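## Task

Get the eraser into the chest's drawer labelled A, with every other item still on the table. Drawers have no stops and can slide fully out, and the eraser may be dropped in from just above the drawer rim. All drawers must be closed at the end, and the chest must be upright, though it may slide a few centimetres or rotate a little. Nothing counts if only the robot's grip or push keeps it that way at the end.

## Robot and tools

Robot: two 7-joint arms, left_arm and right_arm, each ending in a two-finger parallel gripper. The names are labels only and do not mean sides of a picture. The bases, any mounting plates and the metal frame behind them are fixed obstacles. Each plate and its side of the frame count as part of that arm for "too close" checks.

Frame: all positions share one scene frame. The origin is on the table top midway between the arms, +x runs out over the table, +z is up, and left_arm sits toward +y. Units are metres. Orientations are quaternions written w first (qw, qx, qy, qz). The reported hand position can be off from the real one, more so at long reach.

Gripper axes: the fingers point along the gripper's +z and close along its x. The reported point lies between the pads, and the fingertips extend 17.5 mm past it. A pure rotation pivots about that point.

Row layout: every motion uses a row of 20 numbers, always for both arms, even if only one moves. The first 10 are left_arm: x, y, z, qw, qx, qy, qz, then gripper position, force_limit, speed. The last 10 are the same for right_arm. x, y, z and the quaternion are an absolute target pose for the gripper point in the scene frame, not an offset. A target more than 0.6 m from the arm's last reported position along any gripper axis gets the call refused. To keep an arm still, resend the exact pose and gripper values from the last result before it stopped. To hold an orientation, repeat the same quaternion rather than copying the drifting reported one.

Gripper numbers all range from -1 to 1. position +1 means fully open (50 mm gap), about -0.65 means the pads touch, and -1 means grasp, closing until something blocks them. force_limit sets pad force: about 20 N at -1, 102 N at 0 and 185 N at +1, and the actual force may be up to about 17% higher. speed sets how fast the gap changes: 20 mm/s at -1, 85 at 0 and 150 at +1. A new force or speed only applies once position changes by at least 0.01. To soften a grip, open first and then close again.

Tools:
- execute_actions {"actions": [...], "pictures": bool}. An empty list returns the current state with pictures. One action {"rows": [[20 numbers], ...], "steps": n} runs up to 15 steps of 1/30 s each, one row per step, repeating the last row if rows run out. An action needs at least 6 steps. One wait {"steps": n} (up to 300) sends nothing new. Each step's command is clipped to within 70 mm and 16 degrees of the measured pose, so long trips need several calls. The last 6 steps of an action run after its result is returned.
- move {"target": [20 numbers], "speed": m/s}. Both grippers travel a straight line to the absolute target, finishing together within 0.5 to 10 s. speed ranges from 0.002 to 0.5 (default 0.25), and rotation is capped at twice that in rad/s. Nothing slows the motion for obstacles or the other arm. The finger values are sent at the start. Its result adds a "move:" line with the ending (done, off_target, moving, held, fault), any limits (paced = target clipped, held = some steps blocked), and each gripper's distance to its target.
- wait {"seconds": 0 to 10}: time passes with no new commands.
- zoom_image {"camera", "region": [x0, y0, x1, y1]}: gives a closer look at part of the latest image from cam_high, cam_left_wrist or cam_right_wrist (all 504x504). The region can be up to 504x504 pixels, with (0, 0) at the top left.
- finished_scene {"scene": 1 or 2}: ends and grades the current scene for good and opens the next one.

Reading results: the state line gives each arm's end_effector_position and end_effector_quat_wxyz. A "Hand target" line shows where the controller is currently driving each hand. HELD marks steps where a row was not sent, and "pose unreachable" names an arm whose command a clearance check changed. object_status: 0 = fingers moving, 1 = blocked while opening, 2 = blocked while closing (a real grasp), 3 = reached the commanded position or pads met (usually empty). position_measured is in counts, and the gap is roughly (250 - position_measured) x 0.202 mm. MOTOR HOT appears at 60 °C. At 75 °C an OVER-TEMPERATURE FAULT lets that arm sag, so do not keep heavy loads held for long.

Joint limits (rad): waist and both roll joints ±6.283, shoulder ±2.250, elbow ±2.580, wrist pitch ±2.100. Load limits: 51.3 N m on the first four joints and 32.3 N m on the wrist joints, including any held weight. Reaching a load limit freezes that arm for 10 s.

Suggested order: look, find drawer A, pull it out with one gripper (it can slide all the way out, so go gently), pick up the item at status 2, release it just above the open drawer, push every drawer closed, then move the hands clear so nothing depends on the robot.

Avoid: knocking anything off the table, tipping the chest, fast impacts, pressing far past contact, arms hitting each other, and releasing items from high up. Occasional brief tugs may hit a held part, so check the grip.

Each tool is called after "Call:" as name(argument=value, ...), one argument or row to a line, values as JSON.

## Session

Call:
execute_actions(
  actions=[],
)

Scene clock: 0.00 s of 7200.00 s.
left_arm: end_effector_position=(+0.3962, +0.3722, +0.1735) position_measured=3 object_status=3 end_effector_quat_wxyz=(+0.132, -0.028, +0.890, -0.435) | right_arm: end_effector_position=(+0.7710, +0.2337, +0.3176) position_measured=3 object_status=3 end_effector_quat_wxyz=(+0.525, -0.541, +0.471, -0.459)
Joint positions: left_arm=[-0.738  0.635 -0.165  2.014  0.881  1.317  1.694] | right_arm=[-0.811  1.322  0.52   0.63   1.466  0.589  2.629]
Joint velocities: left_arm=[ 0.     0.    -0.     0.001  0.     0.    -0.001] | right_arm=[-0.    -0.    -0.    -0.    -0.    -0.    -0.001]
Hand target (left_arm): +0.396, +0.372, +0.174; +0.132, -0.028, +0.890, -0.435
Hand target (right_arm): +0.771, +0.234, +0.318; +0.525, -0.541, +0.471, -0.459

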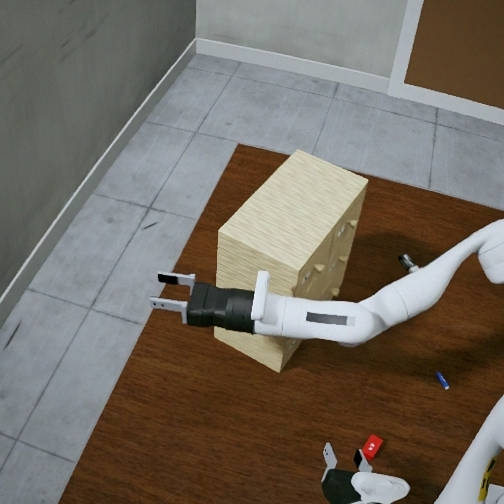

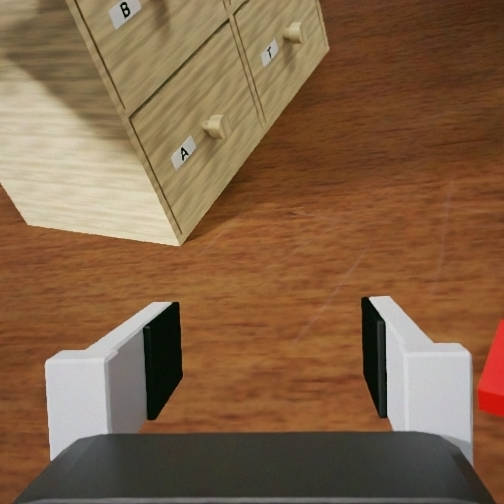

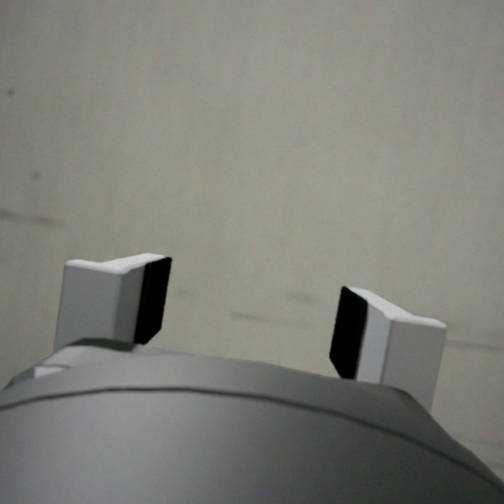

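Call:
zoom_image(
  camera="cam_high",
  region=[300, 230, 504, 504],
)

Region (300, 230, 504, 504) of cam_high's 504x504 image, scaled by 1.839, with more detail than that image has; it fills the left 375 columns of this view, and the rest is white.

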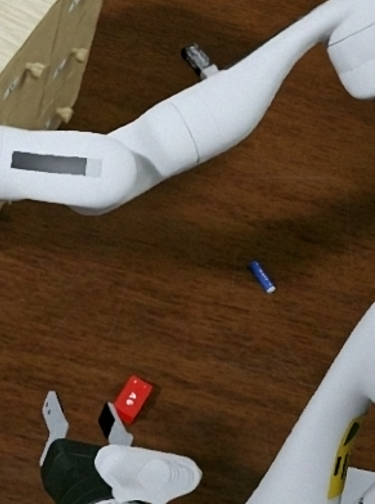

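Call:
move(
  target=[0.33,0.38,0.2,0.132,-0.028,0.89,-0.435,1,0,0,0.7,0.2,0.44,0.525,-0.541,0.471,-0.459,1,0,0],
  speed=0.15,
)

Call:
move(
  target=[0.33,0.38,0.2,0.132,-0.028,0.89,-0.435,1,0,0,0.45,-0.05,0.44,0.271,-0.653,0.653,-0.271,1,0,0],
  speed=0.2,
)

Call:
move(
  target=[0.33,0.38,0.2,0.132,-0.028,0.89,-0.435,1,0,0,0.33,-0.15,0.25,0,0.707,-0.707,0,1,0,0],
  speed=0.2,
)

Scene clock: 1.97 s of 7200.00 s.
left_arm: end_effector_position=(+0.3298, +0.3801, +0.1996) position_measured=3 object_status=3 end_effector_quat_wxyz=(+0.132, -0.028, +0.890, -0.435) | right_arm: end_effector_position=(+0.7003, +0.1994, +0.4395) position_measured=3 object_status=3 end_effector_quat_wxyz=(+0.524, -0.541, +0.471, -0.459)
Joint positions: left_arm=[-0.837  0.528 -0.229  2.115  0.76   1.38   1.623] | right_arm=[-0.968  0.985  0.586  1.037  1.571  0.55   2.551]
Joint velocities: left_arm=[ 0.    -0.001 -0.001 -0.001 -0.     0.001 -0.   ] | right_arm=[-0.003 -0.005  0.003  0.003  0.    -0.001 -0.002]
Hand target (left_arm): +0.330, +0.380, +0.200; +0.132, -0.028, +0.890, -0.435
Hand target (right_arm): +0.700, +0.200, +0.440; +0.525, -0.541, +0.471, -0.459
Off the commanded pose (left_arm): 0.000 m, 0 deg.
Off the commanded pose (right_arm): 0.001 m, 0 deg.
Kept back: nothing.
move: done

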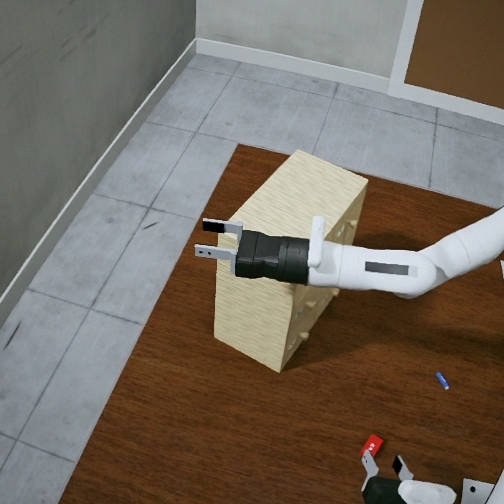

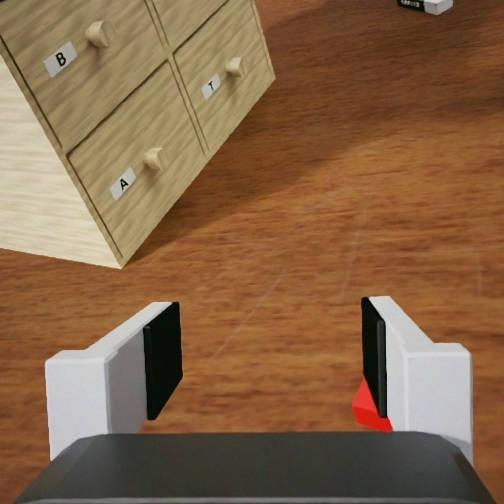

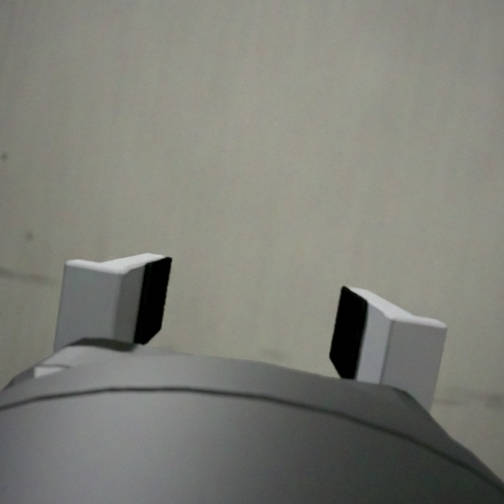

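Scene clock: 4.40 s of 7200.00 s.
left_arm: end_effector_position=(+0.3300, +0.3800, +0.2000) position_measured=3 object_status=3 end_effector_quat_wxyz=(+0.132, -0.028, +0.890, -0.435) | right_arm: end_effector_position=(+0.4514, -0.0507, +0.4394) position_measured=3 object_status=3 end_effector_quat_wxyz=(+0.272, -0.652, +0.654, -0.270)
Joint positions: left_arm=[-0.838  0.528 -0.229  2.115  0.76   1.381  1.624] | right_arm=[-1.056  0.115  0.351  1.617  0.671  0.973  3.564]
Joint velocities: left_arm=[-0.001  0.    -0.    -0.    -0.     0.     0.   ] | right_arm=[ 0.    -0.004 -0.001 -0.    -0.001  0.002  0.002]
Hand target (left_arm): +0.330, +0.380, +0.200; +0.132, -0.028, +0.890, -0.435
Hand target (right_arm): +0.451, -0.051, +0.440; -0.273, +0.652, -0.654, +0.270
Off the commanded pose (left_arm): 0.000 m, 0 deg.
Off the commanded pose (right_arm): 0.002 m, 0 deg.
Kept back: nothing.
move: done

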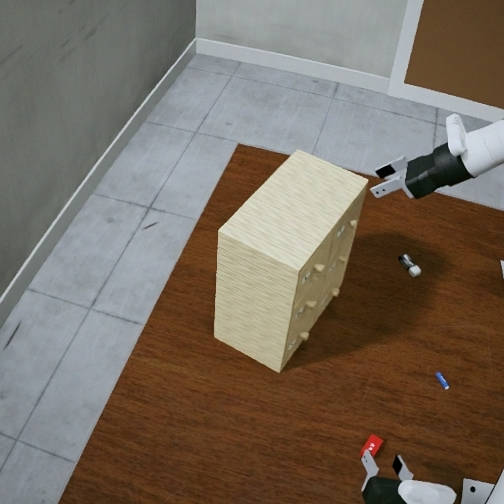

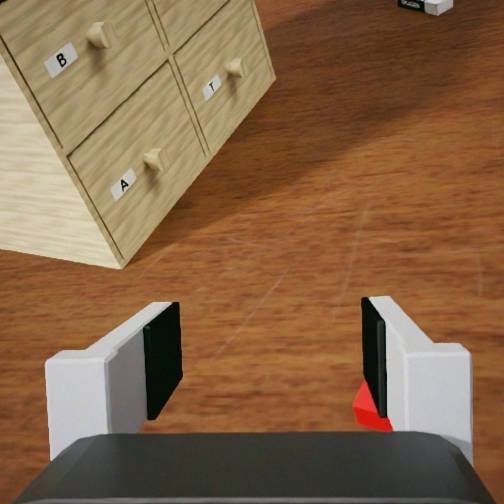

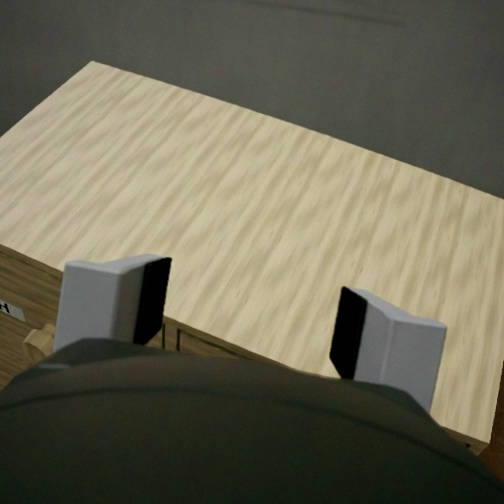

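Scene clock: 6.83 s of 7200.00 s.
left_arm: end_effector_position=(+0.3300, +0.3800, +0.2000) position_measured=3 object_status=3 end_effector_quat_wxyz=(+0.132, -0.028, +0.890, -0.435) | right_arm: end_effector_position=(+0.3309, -0.1501, +0.2491) position_measured=3 object_status=3 end_effector_quat_wxyz=(+0.001, -0.707, +0.707, -0.001)
Joint positions: left_arm=[-0.837  0.528 -0.229  2.115  0.76   1.381  1.624] | right_arm=[-0.691  0.229  0.415  1.739 -0.098  1.192  4.296]
Joint velocities: left_arm=[-0.001 -0.     0.    -0.001  0.001  0.     0.   ] | right_arm=[ 0.005  0.004  0.003  0.    -0.003  0.001  0.005]
Hand target (left_arm): +0.330, +0.380, +0.200; +0.132, -0.028, +0.890, -0.435
Hand target (right_arm): +0.331, -0.150, +0.249; -0.000, +0.707, -0.707, +0.001
Off the commanded pose (left_arm): 0.000 m, 0 deg.
Off the commanded pose (right_arm): 0.001 m, 0 deg.
Kept back: nothing.
move: done

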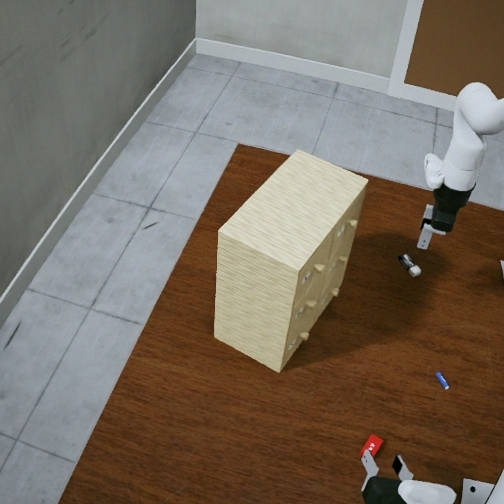

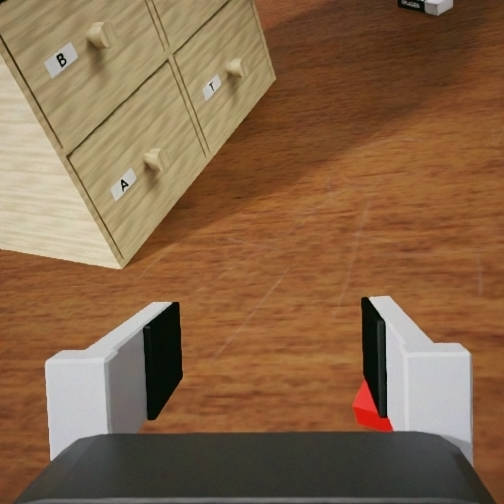

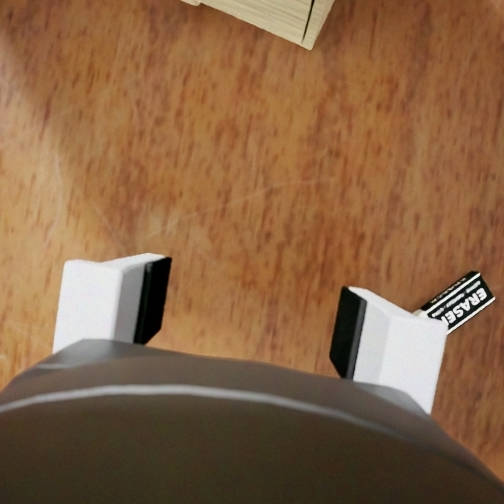

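Call:
move(
  target=[0.33,0.38,0.2,0.132,-0.028,0.89,-0.435,1,0,0,0.32,-0.27,0.14,0,0.707,-0.707,0,1,0,0],
)

Scene clock: 8.30 s of 7200.00 s.
left_arm: end_effector_position=(+0.3300, +0.3800, +0.2000) position_measured=3 object_status=3 end_effector_quat_wxyz=(+0.132, -0.028, +0.890, -0.435) | right_arm: end_effector_position=(+0.3201, -0.2701, +0.1399) position_measured=3 object_status=3 end_effector_quat_wxyz=(-0.001, -0.708, +0.707, -0.001)
Joint positions: left_arm=[-0.837  0.528 -0.229  2.115  0.76   1.381  1.624] | right_arm=[-0.436  0.292  0.468  2.086 -0.179  0.802  4.687]
Joint velocities: left_arm=[-0.    -0.     0.    -0.    -0.     0.     0.002] | right_arm=[ 0.008  0.004  0.003  0.001 -0.004 -0.001  0.007]
Hand target (left_arm): +0.330, +0.380, +0.200; +0.132, -0.028, +0.890, -0.435
Hand target (right_arm): +0.320, -0.270, +0.140; +0.001, +0.707, -0.707, +0.001
Off the commanded pose (left_arm): 0.000 m, 0 deg.
Off the commanded pose (right_arm): 0.000 m, 0 deg.
Kept back: nothing.
move: done

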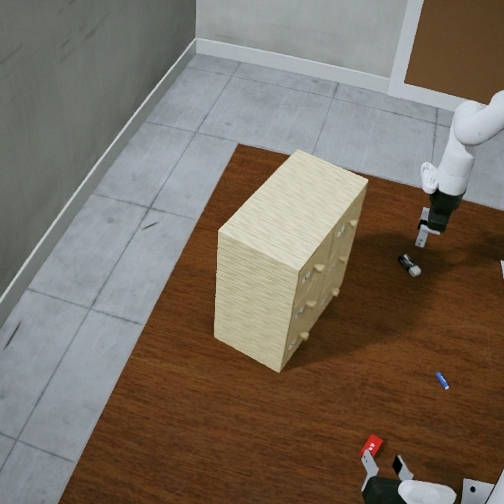

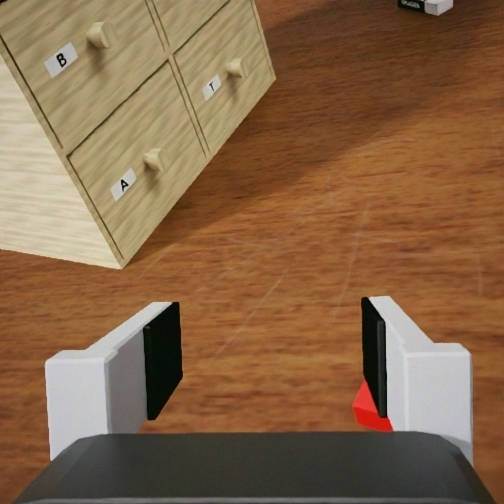

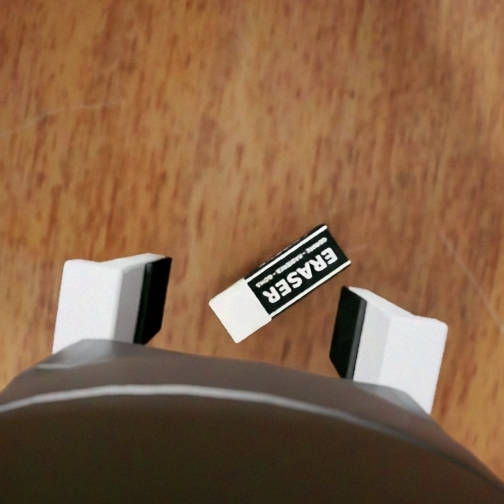

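Call:
move(
  target=[0.33,0.38,0.2,0.132,-0.028,0.89,-0.435,1,0,0,0.312,-0.28,0.07,0,0.367,-0.93,0,1,0,0],
  speed=0.15,
)

Scene clock: 11.87 s of 7200.00 s.
left_arm: end_effector_position=(+0.3300, +0.3800, +0.2000) position_measured=3 object_status=3 end_effector_quat_wxyz=(+0.132, -0.028, +0.890, -0.435) | right_arm: end_effector_position=(+0.3122, -0.2799, +0.0700) position_measured=3 object_status=3 end_effector_quat_wxyz=(-0.000, -0.368, +0.930, -0.000)
Joint positions: left_arm=[-0.838  0.528 -0.229  2.115  0.76   1.381  1.624] | right_arm=[-0.51   0.484  0.574  2.177 -0.464  0.6    4.129]
Joint velocities: left_arm=[ 0.001  0.     0.     0.001 -0.001 -0.001  0.   ] | right_arm=[-0.001  0.005 -0.     0.001 -0.002 -0.002 -0.005]
Hand target (left_arm): +0.330, +0.380, +0.200; +0.132, -0.028, +0.890, -0.435
Hand target (right_arm): +0.312, -0.280, +0.070; -0.000, -0.367, +0.930, -0.000
Off the commanded pose (left_arm): 0.000 m, 0 deg.
Off the commanded pose (right_arm): 0.000 m, 0 deg.
Kept back: nothing.
move: done

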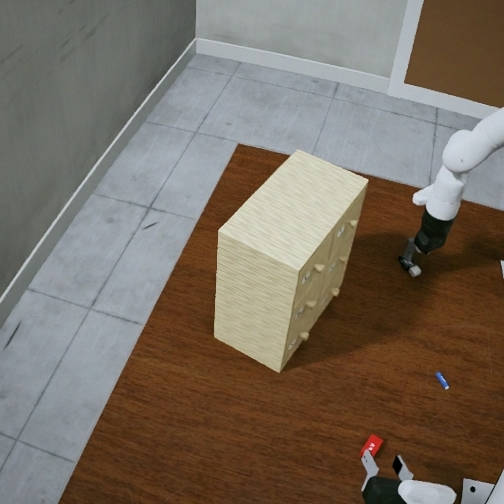

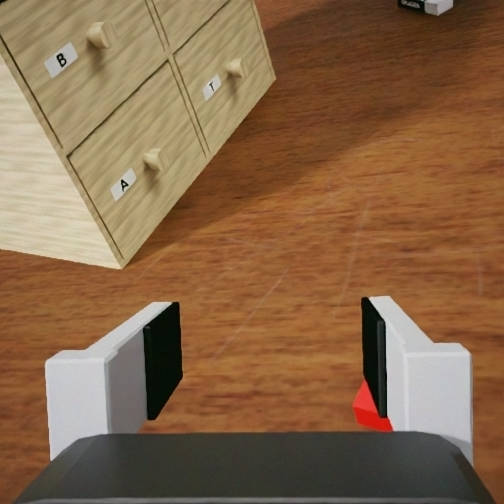

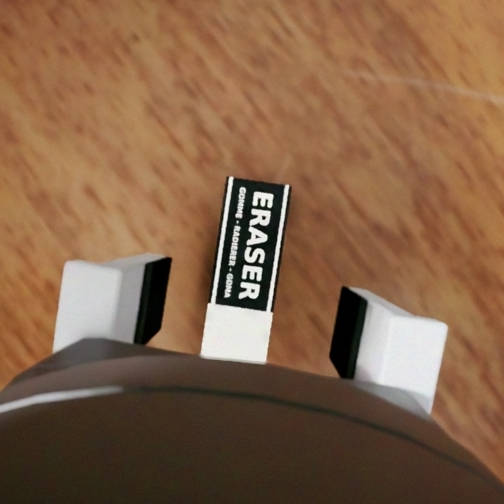

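Well aligned; descending and gripping.

Call:
move(
  target=[0.33,0.38,0.2,0.132,-0.028,0.89,-0.435,1,0,0,0.313,-0.28,0.023,0,0.367,-0.93,0,1,0,0],
  speed=0.1,
)

Call:
move(
  target=[0.33,0.38,0.2,0.132,-0.028,0.89,-0.435,1,0,0,0.313,-0.28,0.023,0,0.367,-0.93,0,-1,-0.6,0.5],
)

Call:
move(
  target=[0.3,0.2,0.25,0.271,-0.653,0.653,-0.271,1,0,0,0.3,-0.3,0.15,0,0.367,-0.93,0,-1,-0.6,0.5],
  speed=0.2,
)

Scene clock: 13.10 s of 7200.00 s.
left_arm: end_effector_position=(+0.3300, +0.3800, +0.2000) position_measured=3 object_status=3 end_effector_quat_wxyz=(+0.132, -0.028, +0.890, -0.435) | right_arm: end_effector_position=(+0.3132, -0.2797, +0.0231) position_measured=3 object_status=3 end_effector_quat_wxyz=(+0.000, -0.367, +0.930, -0.000)
Joint positions: left_arm=[-0.838  0.528 -0.229  2.115  0.76   1.381  1.624] | right_arm=[-0.41   0.593  0.449  2.212 -0.589  0.452  4.238]
Joint velocities: left_arm=[ 0.    -0.    -0.     0.     0.     0.     0.001] | right_arm=[ 0.007  0.004 -0.002  0.001 -0.002 -0.003  0.003]
Hand target (left_arm): +0.330, +0.380, +0.200; +0.132, -0.028, +0.890, -0.435
Hand target (right_arm): +0.313, -0.280, +0.023; -0.000, -0.367, +0.930, -0.000
Off the commanded pose (left_arm): 0.000 m, 0 deg.
Off the commanded pose (right_arm): 0.000 m, 0 deg.
Kept back: nothing.
move: done

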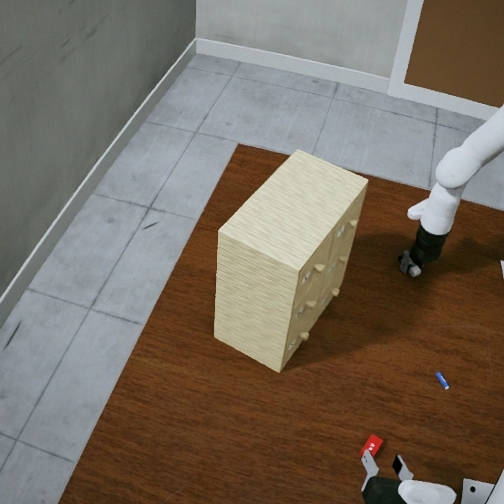

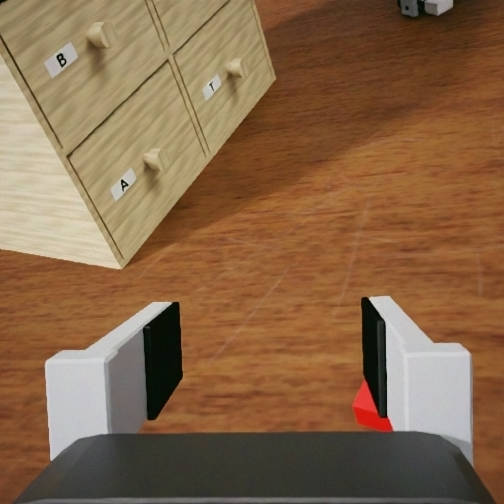

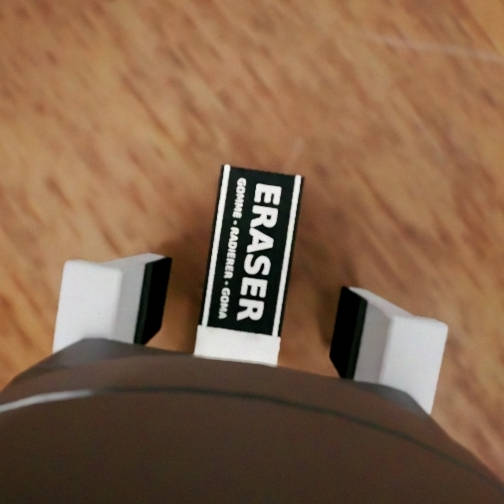

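Scene clock: 13.80 s of 7200.00 s.
left_arm: end_effector_position=(+0.3300, +0.3800, +0.2000) position_measured=3 object_status=3 end_effector_quat_wxyz=(+0.132, -0.028, +0.890, -0.435) | right_arm: end_effector_position=(+0.3131, -0.2799, +0.0231) position_measured=143 object_status=2 end_effector_quat_wxyz=(+0.000, -0.367, +0.930, +0.000)
Joint positions: left_arm=[-0.838  0.528 -0.229  2.115  0.76   1.381  1.624] | right_arm=[-0.41   0.593  0.449  2.212 -0.589  0.452  4.238]
Joint velocities: left_arm=[-0.001  0.    -0.     0.    -0.    -0.     0.001] | right_arm=[ 0. -0.  0. -0.  0. -0.  0.]
Hand target (left_arm): +0.330, +0.380, +0.200; +0.132, -0.028, +0.890, -0.435
Hand target (right_arm): +0.313, -0.280, +0.023; -0.000, -0.367, +0.930, -0.000
Off the commanded pose (left_arm): 0.000 m, 0 deg.
Off the commanded pose (right_arm): 0.000 m, 0 deg.
Kept back: nothing.
move: done

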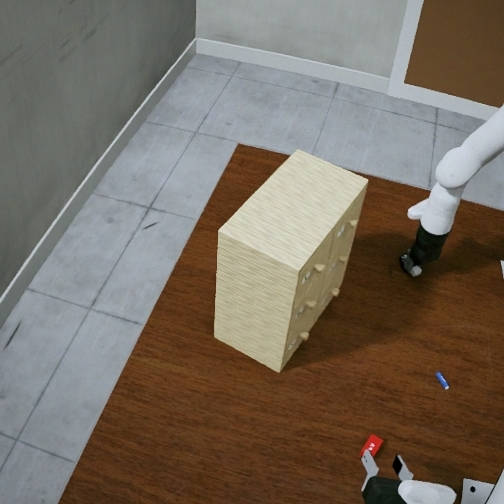

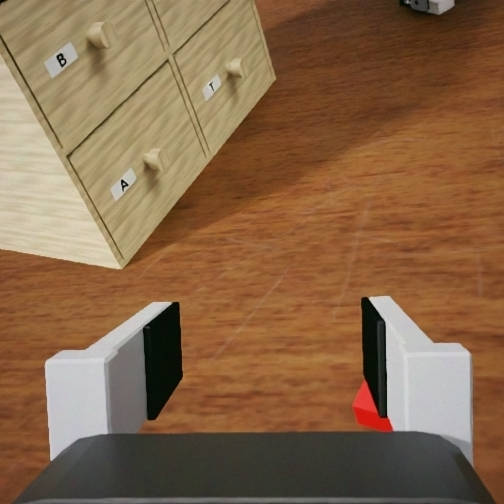

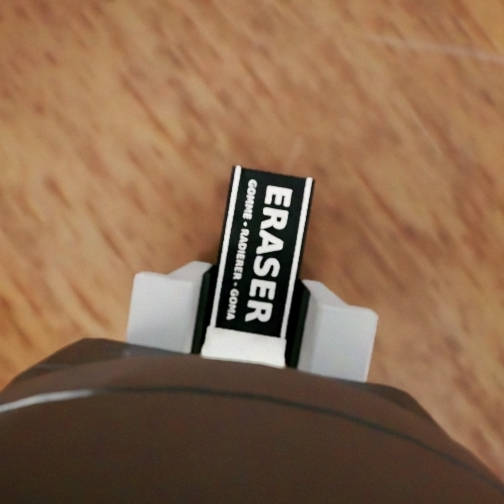

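Scene clock: 18.30 s of 7200.00 s.
left_arm: end_effector_position=(+0.2986, +0.1978, +0.2487) position_measured=3 object_status=3 end_effector_quat_wxyz=(-0.268, +0.653, -0.655, +0.270) | right_arm: end_effector_position=(+0.2996, -0.3002, +0.1502) position_measured=143 object_status=2 end_effector_quat_wxyz=(+0.000, -0.367, +0.930, +0.000)
Joint positions: left_arm=[-0.526 -0.966  0.799  2.559  0.783  0.64   4.513] | right_arm=[-0.627  0.276  0.735  2.115 -0.249  0.835  3.984]
Joint velocities: left_arm=[-0.006 -0.015  0.003 -0.004 -0.006  0.002  0.012] | right_arm=[-0.     0.    -0.001  0.    -0.002  0.     0.   ]
Hand target (left_arm): +0.299, +0.198, +0.249; -0.269, +0.653, -0.655, +0.270
Hand target (right_arm): +0.300, -0.300, +0.150; +0.000, -0.367, +0.930, +0.000
Off the commanded pose (left_arm): 0.003 m, 0 deg.
Off the commanded pose (right_arm): 0.000 m, 0 deg.
Kept back: nothing.
move: done; limits=paced

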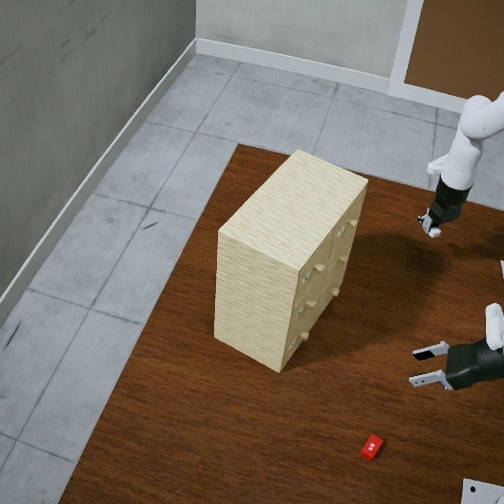

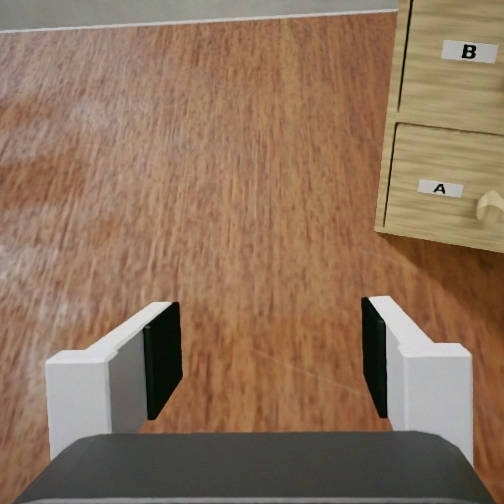

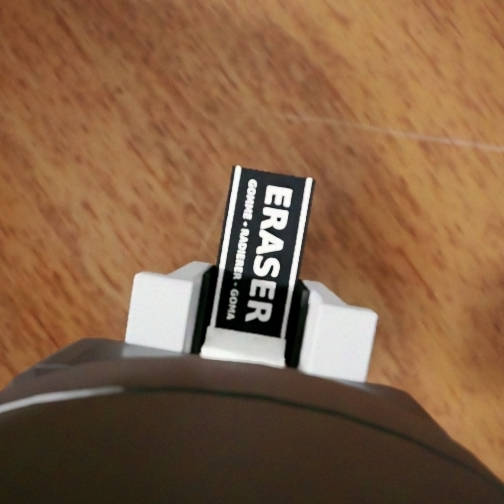

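Call:
move(
  target=[0.43,0.05,0.15,0.271,-0.653,0.653,-0.271,1,0,0,0.3,-0.3,0.15,0,0.367,-0.93,0,-1,-0.6,0.5],
  speed=0.2,
)

Scene clock: 20.47 s of 7200.00 s.
left_arm: end_effector_position=(+0.4297, +0.0497, +0.1483) position_measured=3 object_status=3 end_effector_quat_wxyz=(-0.270, +0.653, -0.654, +0.270) | right_arm: end_effector_position=(+0.3000, -0.3000, +0.1500) position_measured=143 object_status=2 end_effector_quat_wxyz=(+0.000, -0.367, +0.930, -0.000)
Joint positions: left_arm=[-1.138 -1.082  1.647  2.22   1.427  0.457  4.42 ] | right_arm=[-0.626  0.277  0.735  2.114 -0.25   0.835  3.985]
Joint velocities: left_arm=[-0.005 -0.001  0.001 -0.     0.003 -0.001 -0.004] | right_arm=[-0.    -0.     0.001  0.    -0.    -0.     0.   ]
Hand target (left_arm): +0.430, +0.050, +0.148; -0.270, +0.653, -0.654, +0.270
Hand target (right_arm): +0.300, -0.300, +0.150; -0.000, -0.367, +0.930, -0.000
Off the commanded pose (left_arm): 0.002 m, 0 deg.
Off the commanded pose (right_arm): 0.000 m, 0 deg.
Kept back: nothing.
move: done

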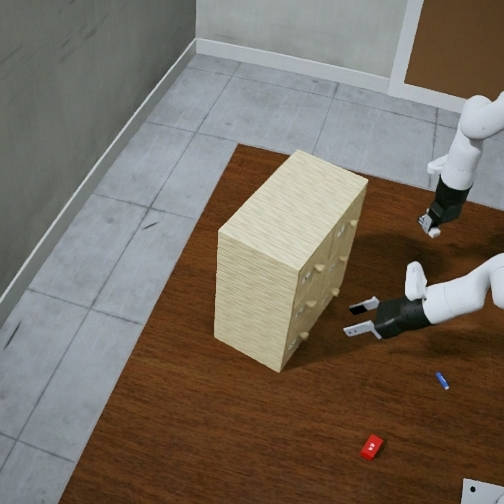

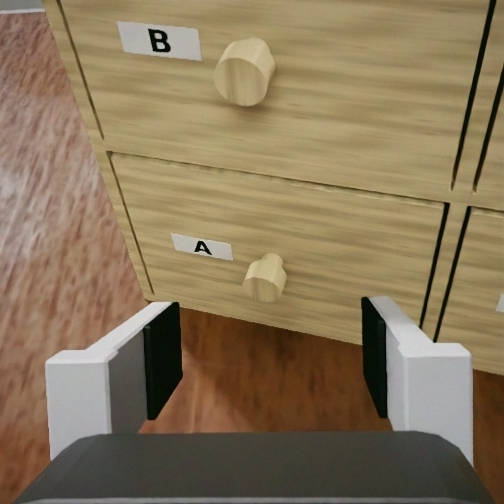

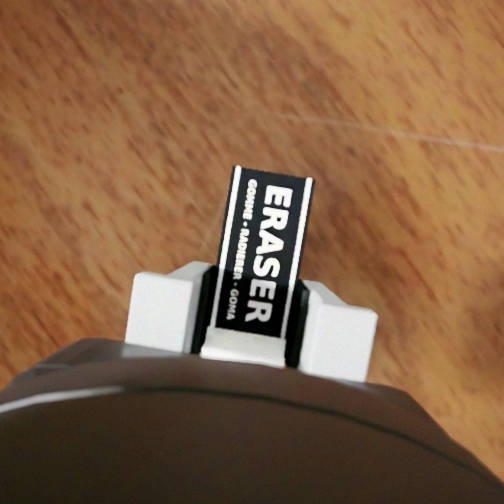

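Call:
move(
  target=[0.485,0.054,0.088,0.271,-0.653,0.653,-0.271,1,0,0,0.3,-0.3,0.15,0,0.367,-0.93,0,-1,-0.6,0.5],
  speed=0.1,
)

Scene clock: 22.00 s of 7200.00 s.
left_arm: end_effector_position=(+0.4850, +0.0537, +0.0878) position_measured=3 object_status=3 end_effector_quat_wxyz=(-0.270, +0.653, -0.653, +0.271) | right_arm: end_effector_position=(+0.3000, -0.3000, +0.1500) position_measured=143 object_status=2 end_effector_quat_wxyz=(+0.000, -0.367, +0.930, -0.000)
Joint positions: left_arm=[-1.342 -1.235  1.773  2.172  1.858  0.505  4.079] | right_arm=[-0.626  0.277  0.735  2.114 -0.25   0.835  3.985]
Joint velocities: left_arm=[-0.004 -0.007 -0.     0.001  0.01   0.004 -0.008] | right_arm=[-0.    -0.    -0.001  0.     0.     0.     0.   ]
Hand target (left_arm): +0.485, +0.054, +0.088; -0.271, +0.653, -0.653, +0.271
Hand target (right_arm): +0.300, -0.300, +0.150; -0.000, -0.367, +0.930, +0.000
Off the commanded pose (left_arm): 0.000 m, 0 deg.
Off the commanded pose (right_arm): 0.000 m, 0 deg.
Kept back: nothing.
move: done

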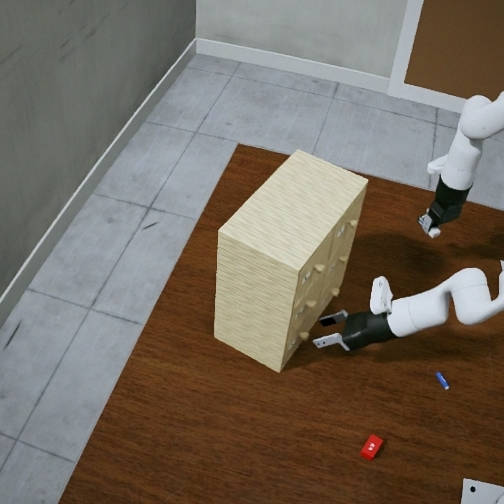

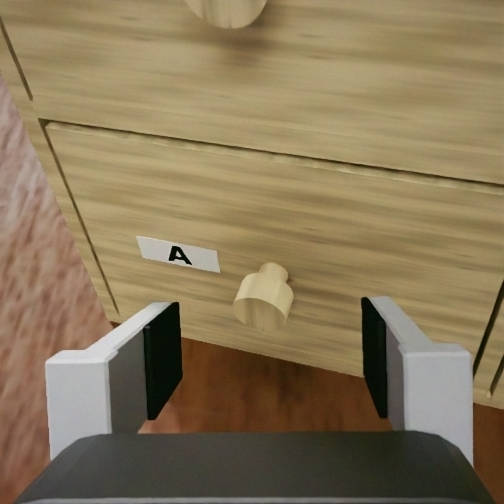

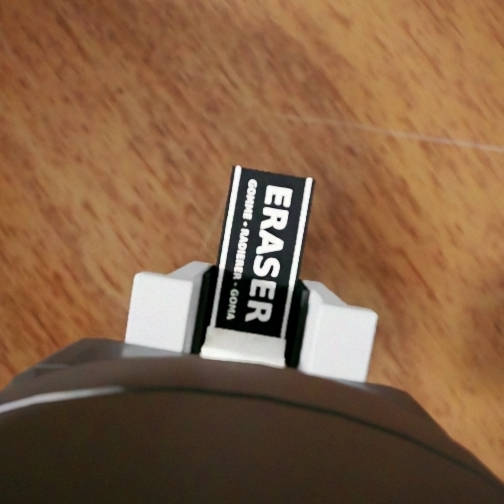

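Call:
move(
  target=[0.513,0.057,0.06,0.271,-0.653,0.653,-0.271,1,0,0,0.3,-0.3,0.15,0,0.367,-0.93,0,-1,-0.6,0.5],
  speed=0.05,
)

Scene clock: 23.37 s of 7200.00 s.
left_arm: end_effector_position=(+0.5110, +0.0570, +0.0588) position_measured=3 object_status=3 end_effector_quat_wxyz=(-0.270, +0.653, -0.654, +0.270) | right_arm: end_effector_position=(+0.3000, -0.3000, +0.1500) position_measured=143 object_status=2 end_effector_quat_wxyz=(+0.000, -0.367, +0.930, -0.000)
Joint positions: left_arm=[-1.421 -1.33   1.796  2.131  1.977  0.564  4.012] | right_arm=[-0.626  0.277  0.735  2.114 -0.25   0.835  3.985]
Joint velocities: left_arm=[-0.001 -0.006  0.    -0.001  0.004  0.005 -0.003] | right_arm=[ 0.001 -0.    -0.    -0.    -0.    -0.     0.   ]
Hand target (left_arm): +0.513, +0.057, +0.060; -0.271, +0.653, -0.653, +0.271
Hand target (right_arm): +0.300, -0.300, +0.150; +0.000, -0.367, +0.930, +0.000
Off the commanded pose (left_arm): 0.002 m, 0 deg.
Off the commanded pose (right_arm): 0.000 m, 0 deg.
Kept back: nothing.
move: done

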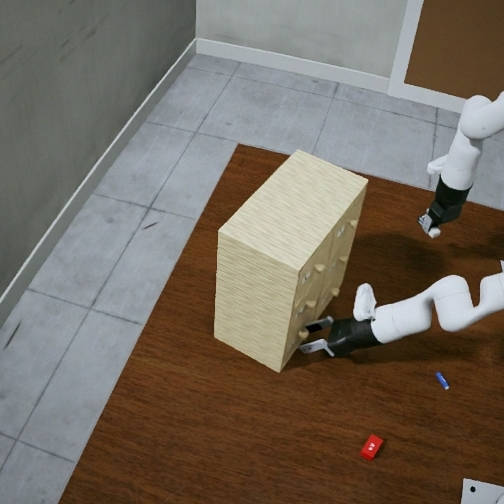

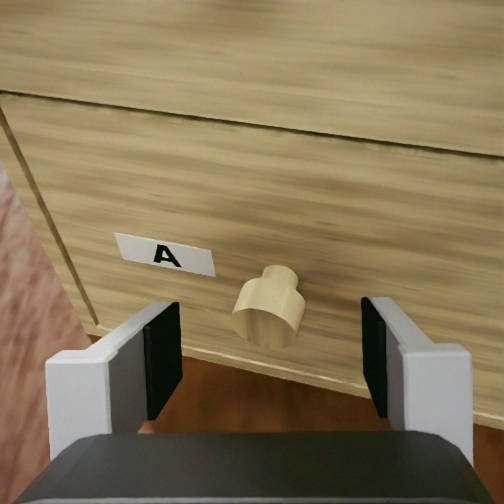

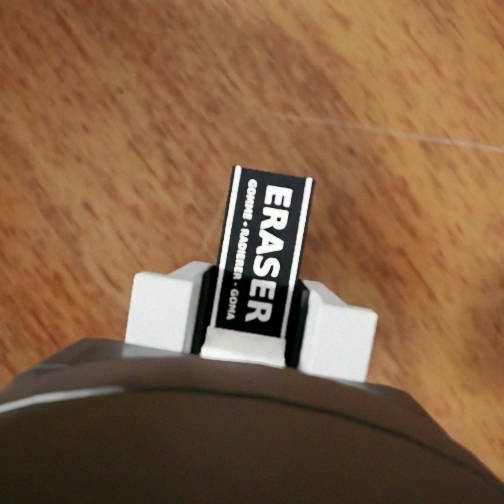

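Call:
move(
  target=[0.524,0.057,0.057,0.271,-0.653,0.653,-0.271,1,0,0,0.3,-0.3,0.15,0,0.367,-0.93,0,-1,-0.6,0.5],
  speed=0.03,
)

Call:
move(
  target=[0.524,0.057,0.057,0.271,-0.653,0.653,-0.271,-1,-0.5,0,0.3,-0.3,0.15,0,0.367,-0.93,0,-1,-0.6,0.5],
)

Scene clock: 24.37 s of 7200.00 s.
left_arm: end_effector_position=(+0.5217, +0.0574, +0.0557) position_measured=3 object_status=3 end_effector_quat_wxyz=(-0.270, +0.653, -0.654, +0.269) | right_arm: end_effector_position=(+0.3000, -0.3000, +0.1500) position_measured=143 object_status=2 end_effector_quat_wxyz=(+0.000, -0.367, +0.930, -0.000)
Joint positions: left_arm=[-1.448 -1.342  1.797  2.109  1.983  0.573  4.007] | right_arm=[-0.626  0.277  0.735  2.114 -0.25   0.835  3.985]
Joint velocities: left_arm=[-0.004 -0.003 -0.001 -0.003 -0.001  0.002  0.003] | right_arm=[-0.  0.  0.  0. -0.  0. -0.]
Hand target (left_arm): +0.524, +0.057, +0.057; -0.271, +0.653, -0.653, +0.271
Hand target (right_arm): +0.300, -0.300, +0.150; +0.000, -0.367, +0.930, +0.000
Off the commanded pose (left_arm): 0.003 m, 0 deg.
Off the commanded pose (right_arm): 0.000 m, 0 deg.
Kept back: nothing.
move: done

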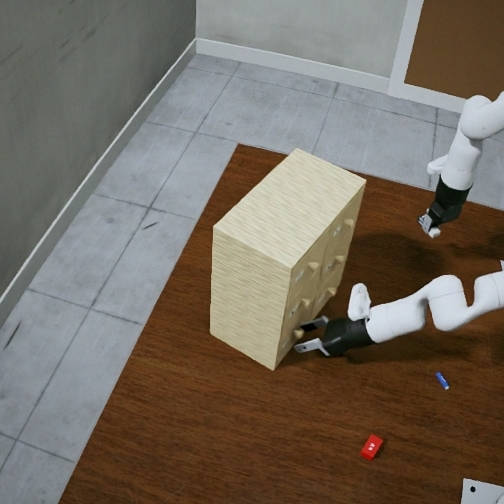

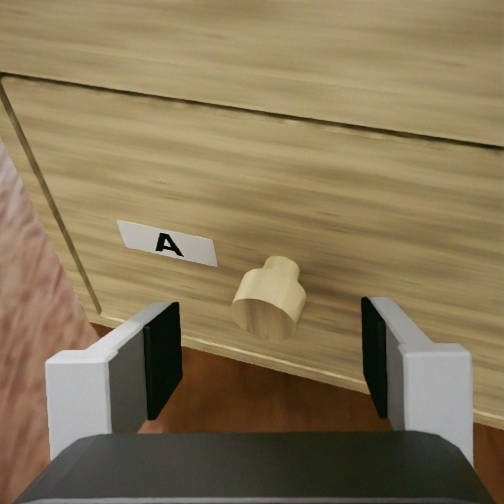

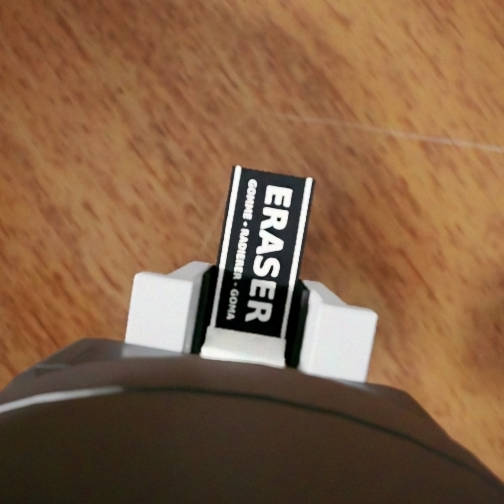

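Scene clock: 25.07 s of 7200.00 s.
left_arm: end_effector_position=(+0.5231, +0.0573, +0.0564) position_measured=181 object_status=2 end_effector_quat_wxyz=(-0.271, +0.653, -0.653, +0.270) | right_arm: end_effector_position=(+0.3000, -0.3000, +0.1500) position_measured=143 object_status=2 end_effector_quat_wxyz=(+0.000, -0.367, +0.930, -0.000)
Joint positions: left_arm=[-1.45  -1.343  1.796  2.107  1.984  0.573  4.008] | right_arm=[-0.626  0.277  0.735  2.114 -0.25   0.835  3.985]
Joint velocities: left_arm=[ 0.001 -0.    -0.001  0.001 -0.002  0.001  0.002] | right_arm=[ 0.     0.    -0.001  0.     0.    -0.     0.   ]
Hand target (left_arm): +0.524, +0.057, +0.057; -0.271, +0.653, -0.653, +0.271
Hand target (right_arm): +0.300, -0.300, +0.150; +0.000, -0.367, +0.930, +0.000
Off the commanded pose (left_arm): 0.001 m, 0 deg.
Off the commanded pose (right_arm): 0.000 m, 0 deg.
Kept back: nothing.
move: done

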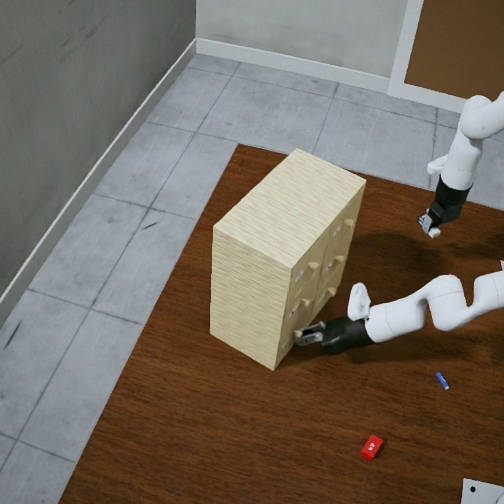

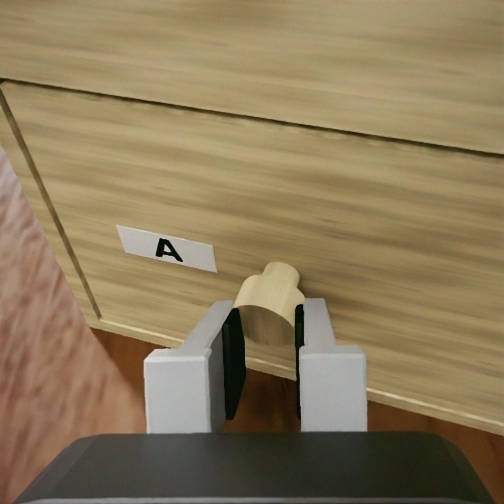

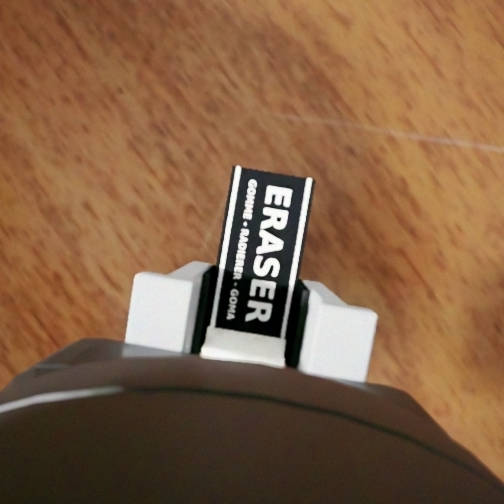

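Call:
move(
  target=[0.41,0.072,0.057,0.271,-0.653,0.653,-0.271,-1,-0.5,0,0.3,-0.3,0.25,0,0.367,-0.93,0,-1,-0.6,0.5],
  speed=0.05,
)

Scene clock: 27.93 s of 7200.00 s.
left_arm: end_effector_position=(+0.4122, +0.0757, +0.0585) position_measured=181 object_status=2 end_effector_quat_wxyz=(-0.274, +0.655, -0.650, +0.271) | right_arm: end_effector_position=(+0.2997, -0.3002, +0.2499) position_measured=143 object_status=2 end_effector_quat_wxyz=(+0.000, -0.367, +0.930, +0.000)
Joint positions: left_arm=[-1.165 -1.31   1.81   2.342  2.026  0.503  4.052] | right_arm=[-0.739  0.091  0.778  1.912 -0.07   1.166  3.79 ]
Joint velocities: left_arm=[ 0.006  0.003  0.001  0.001  0.001 -0.006 -0.001] | right_arm=[-0.001 -0.003 -0.002 -0.002  0.002  0.003 -0.001]
Hand target (left_arm): +0.410, +0.072, +0.057; -0.271, +0.653, -0.653, +0.271
Hand target (right_arm): +0.300, -0.300, +0.250; +0.000, -0.367, +0.930, +0.000
Off the commanded pose (left_arm): 0.005 m, 1 deg.
Off the commanded pose (right_arm): 0.000 m, 0 deg.
Kept back: nothing.
move: off_target (left_arm)

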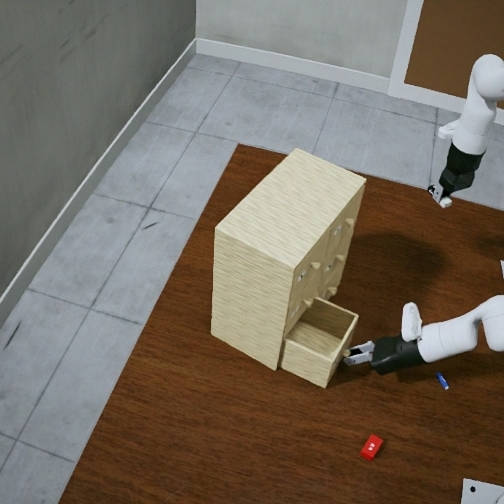

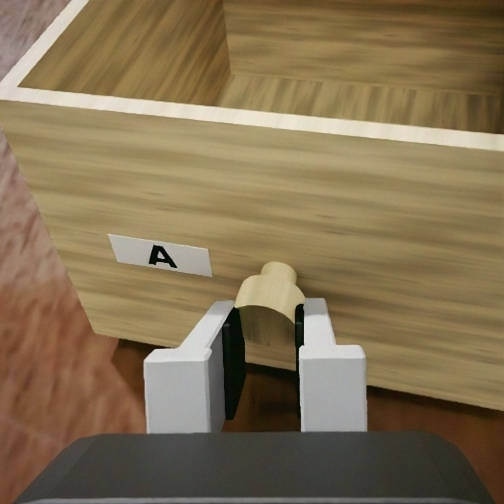

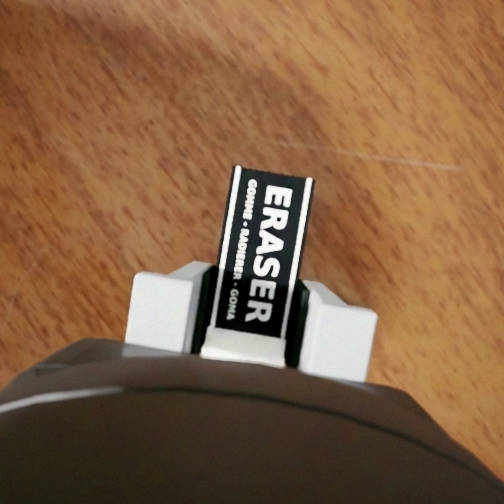

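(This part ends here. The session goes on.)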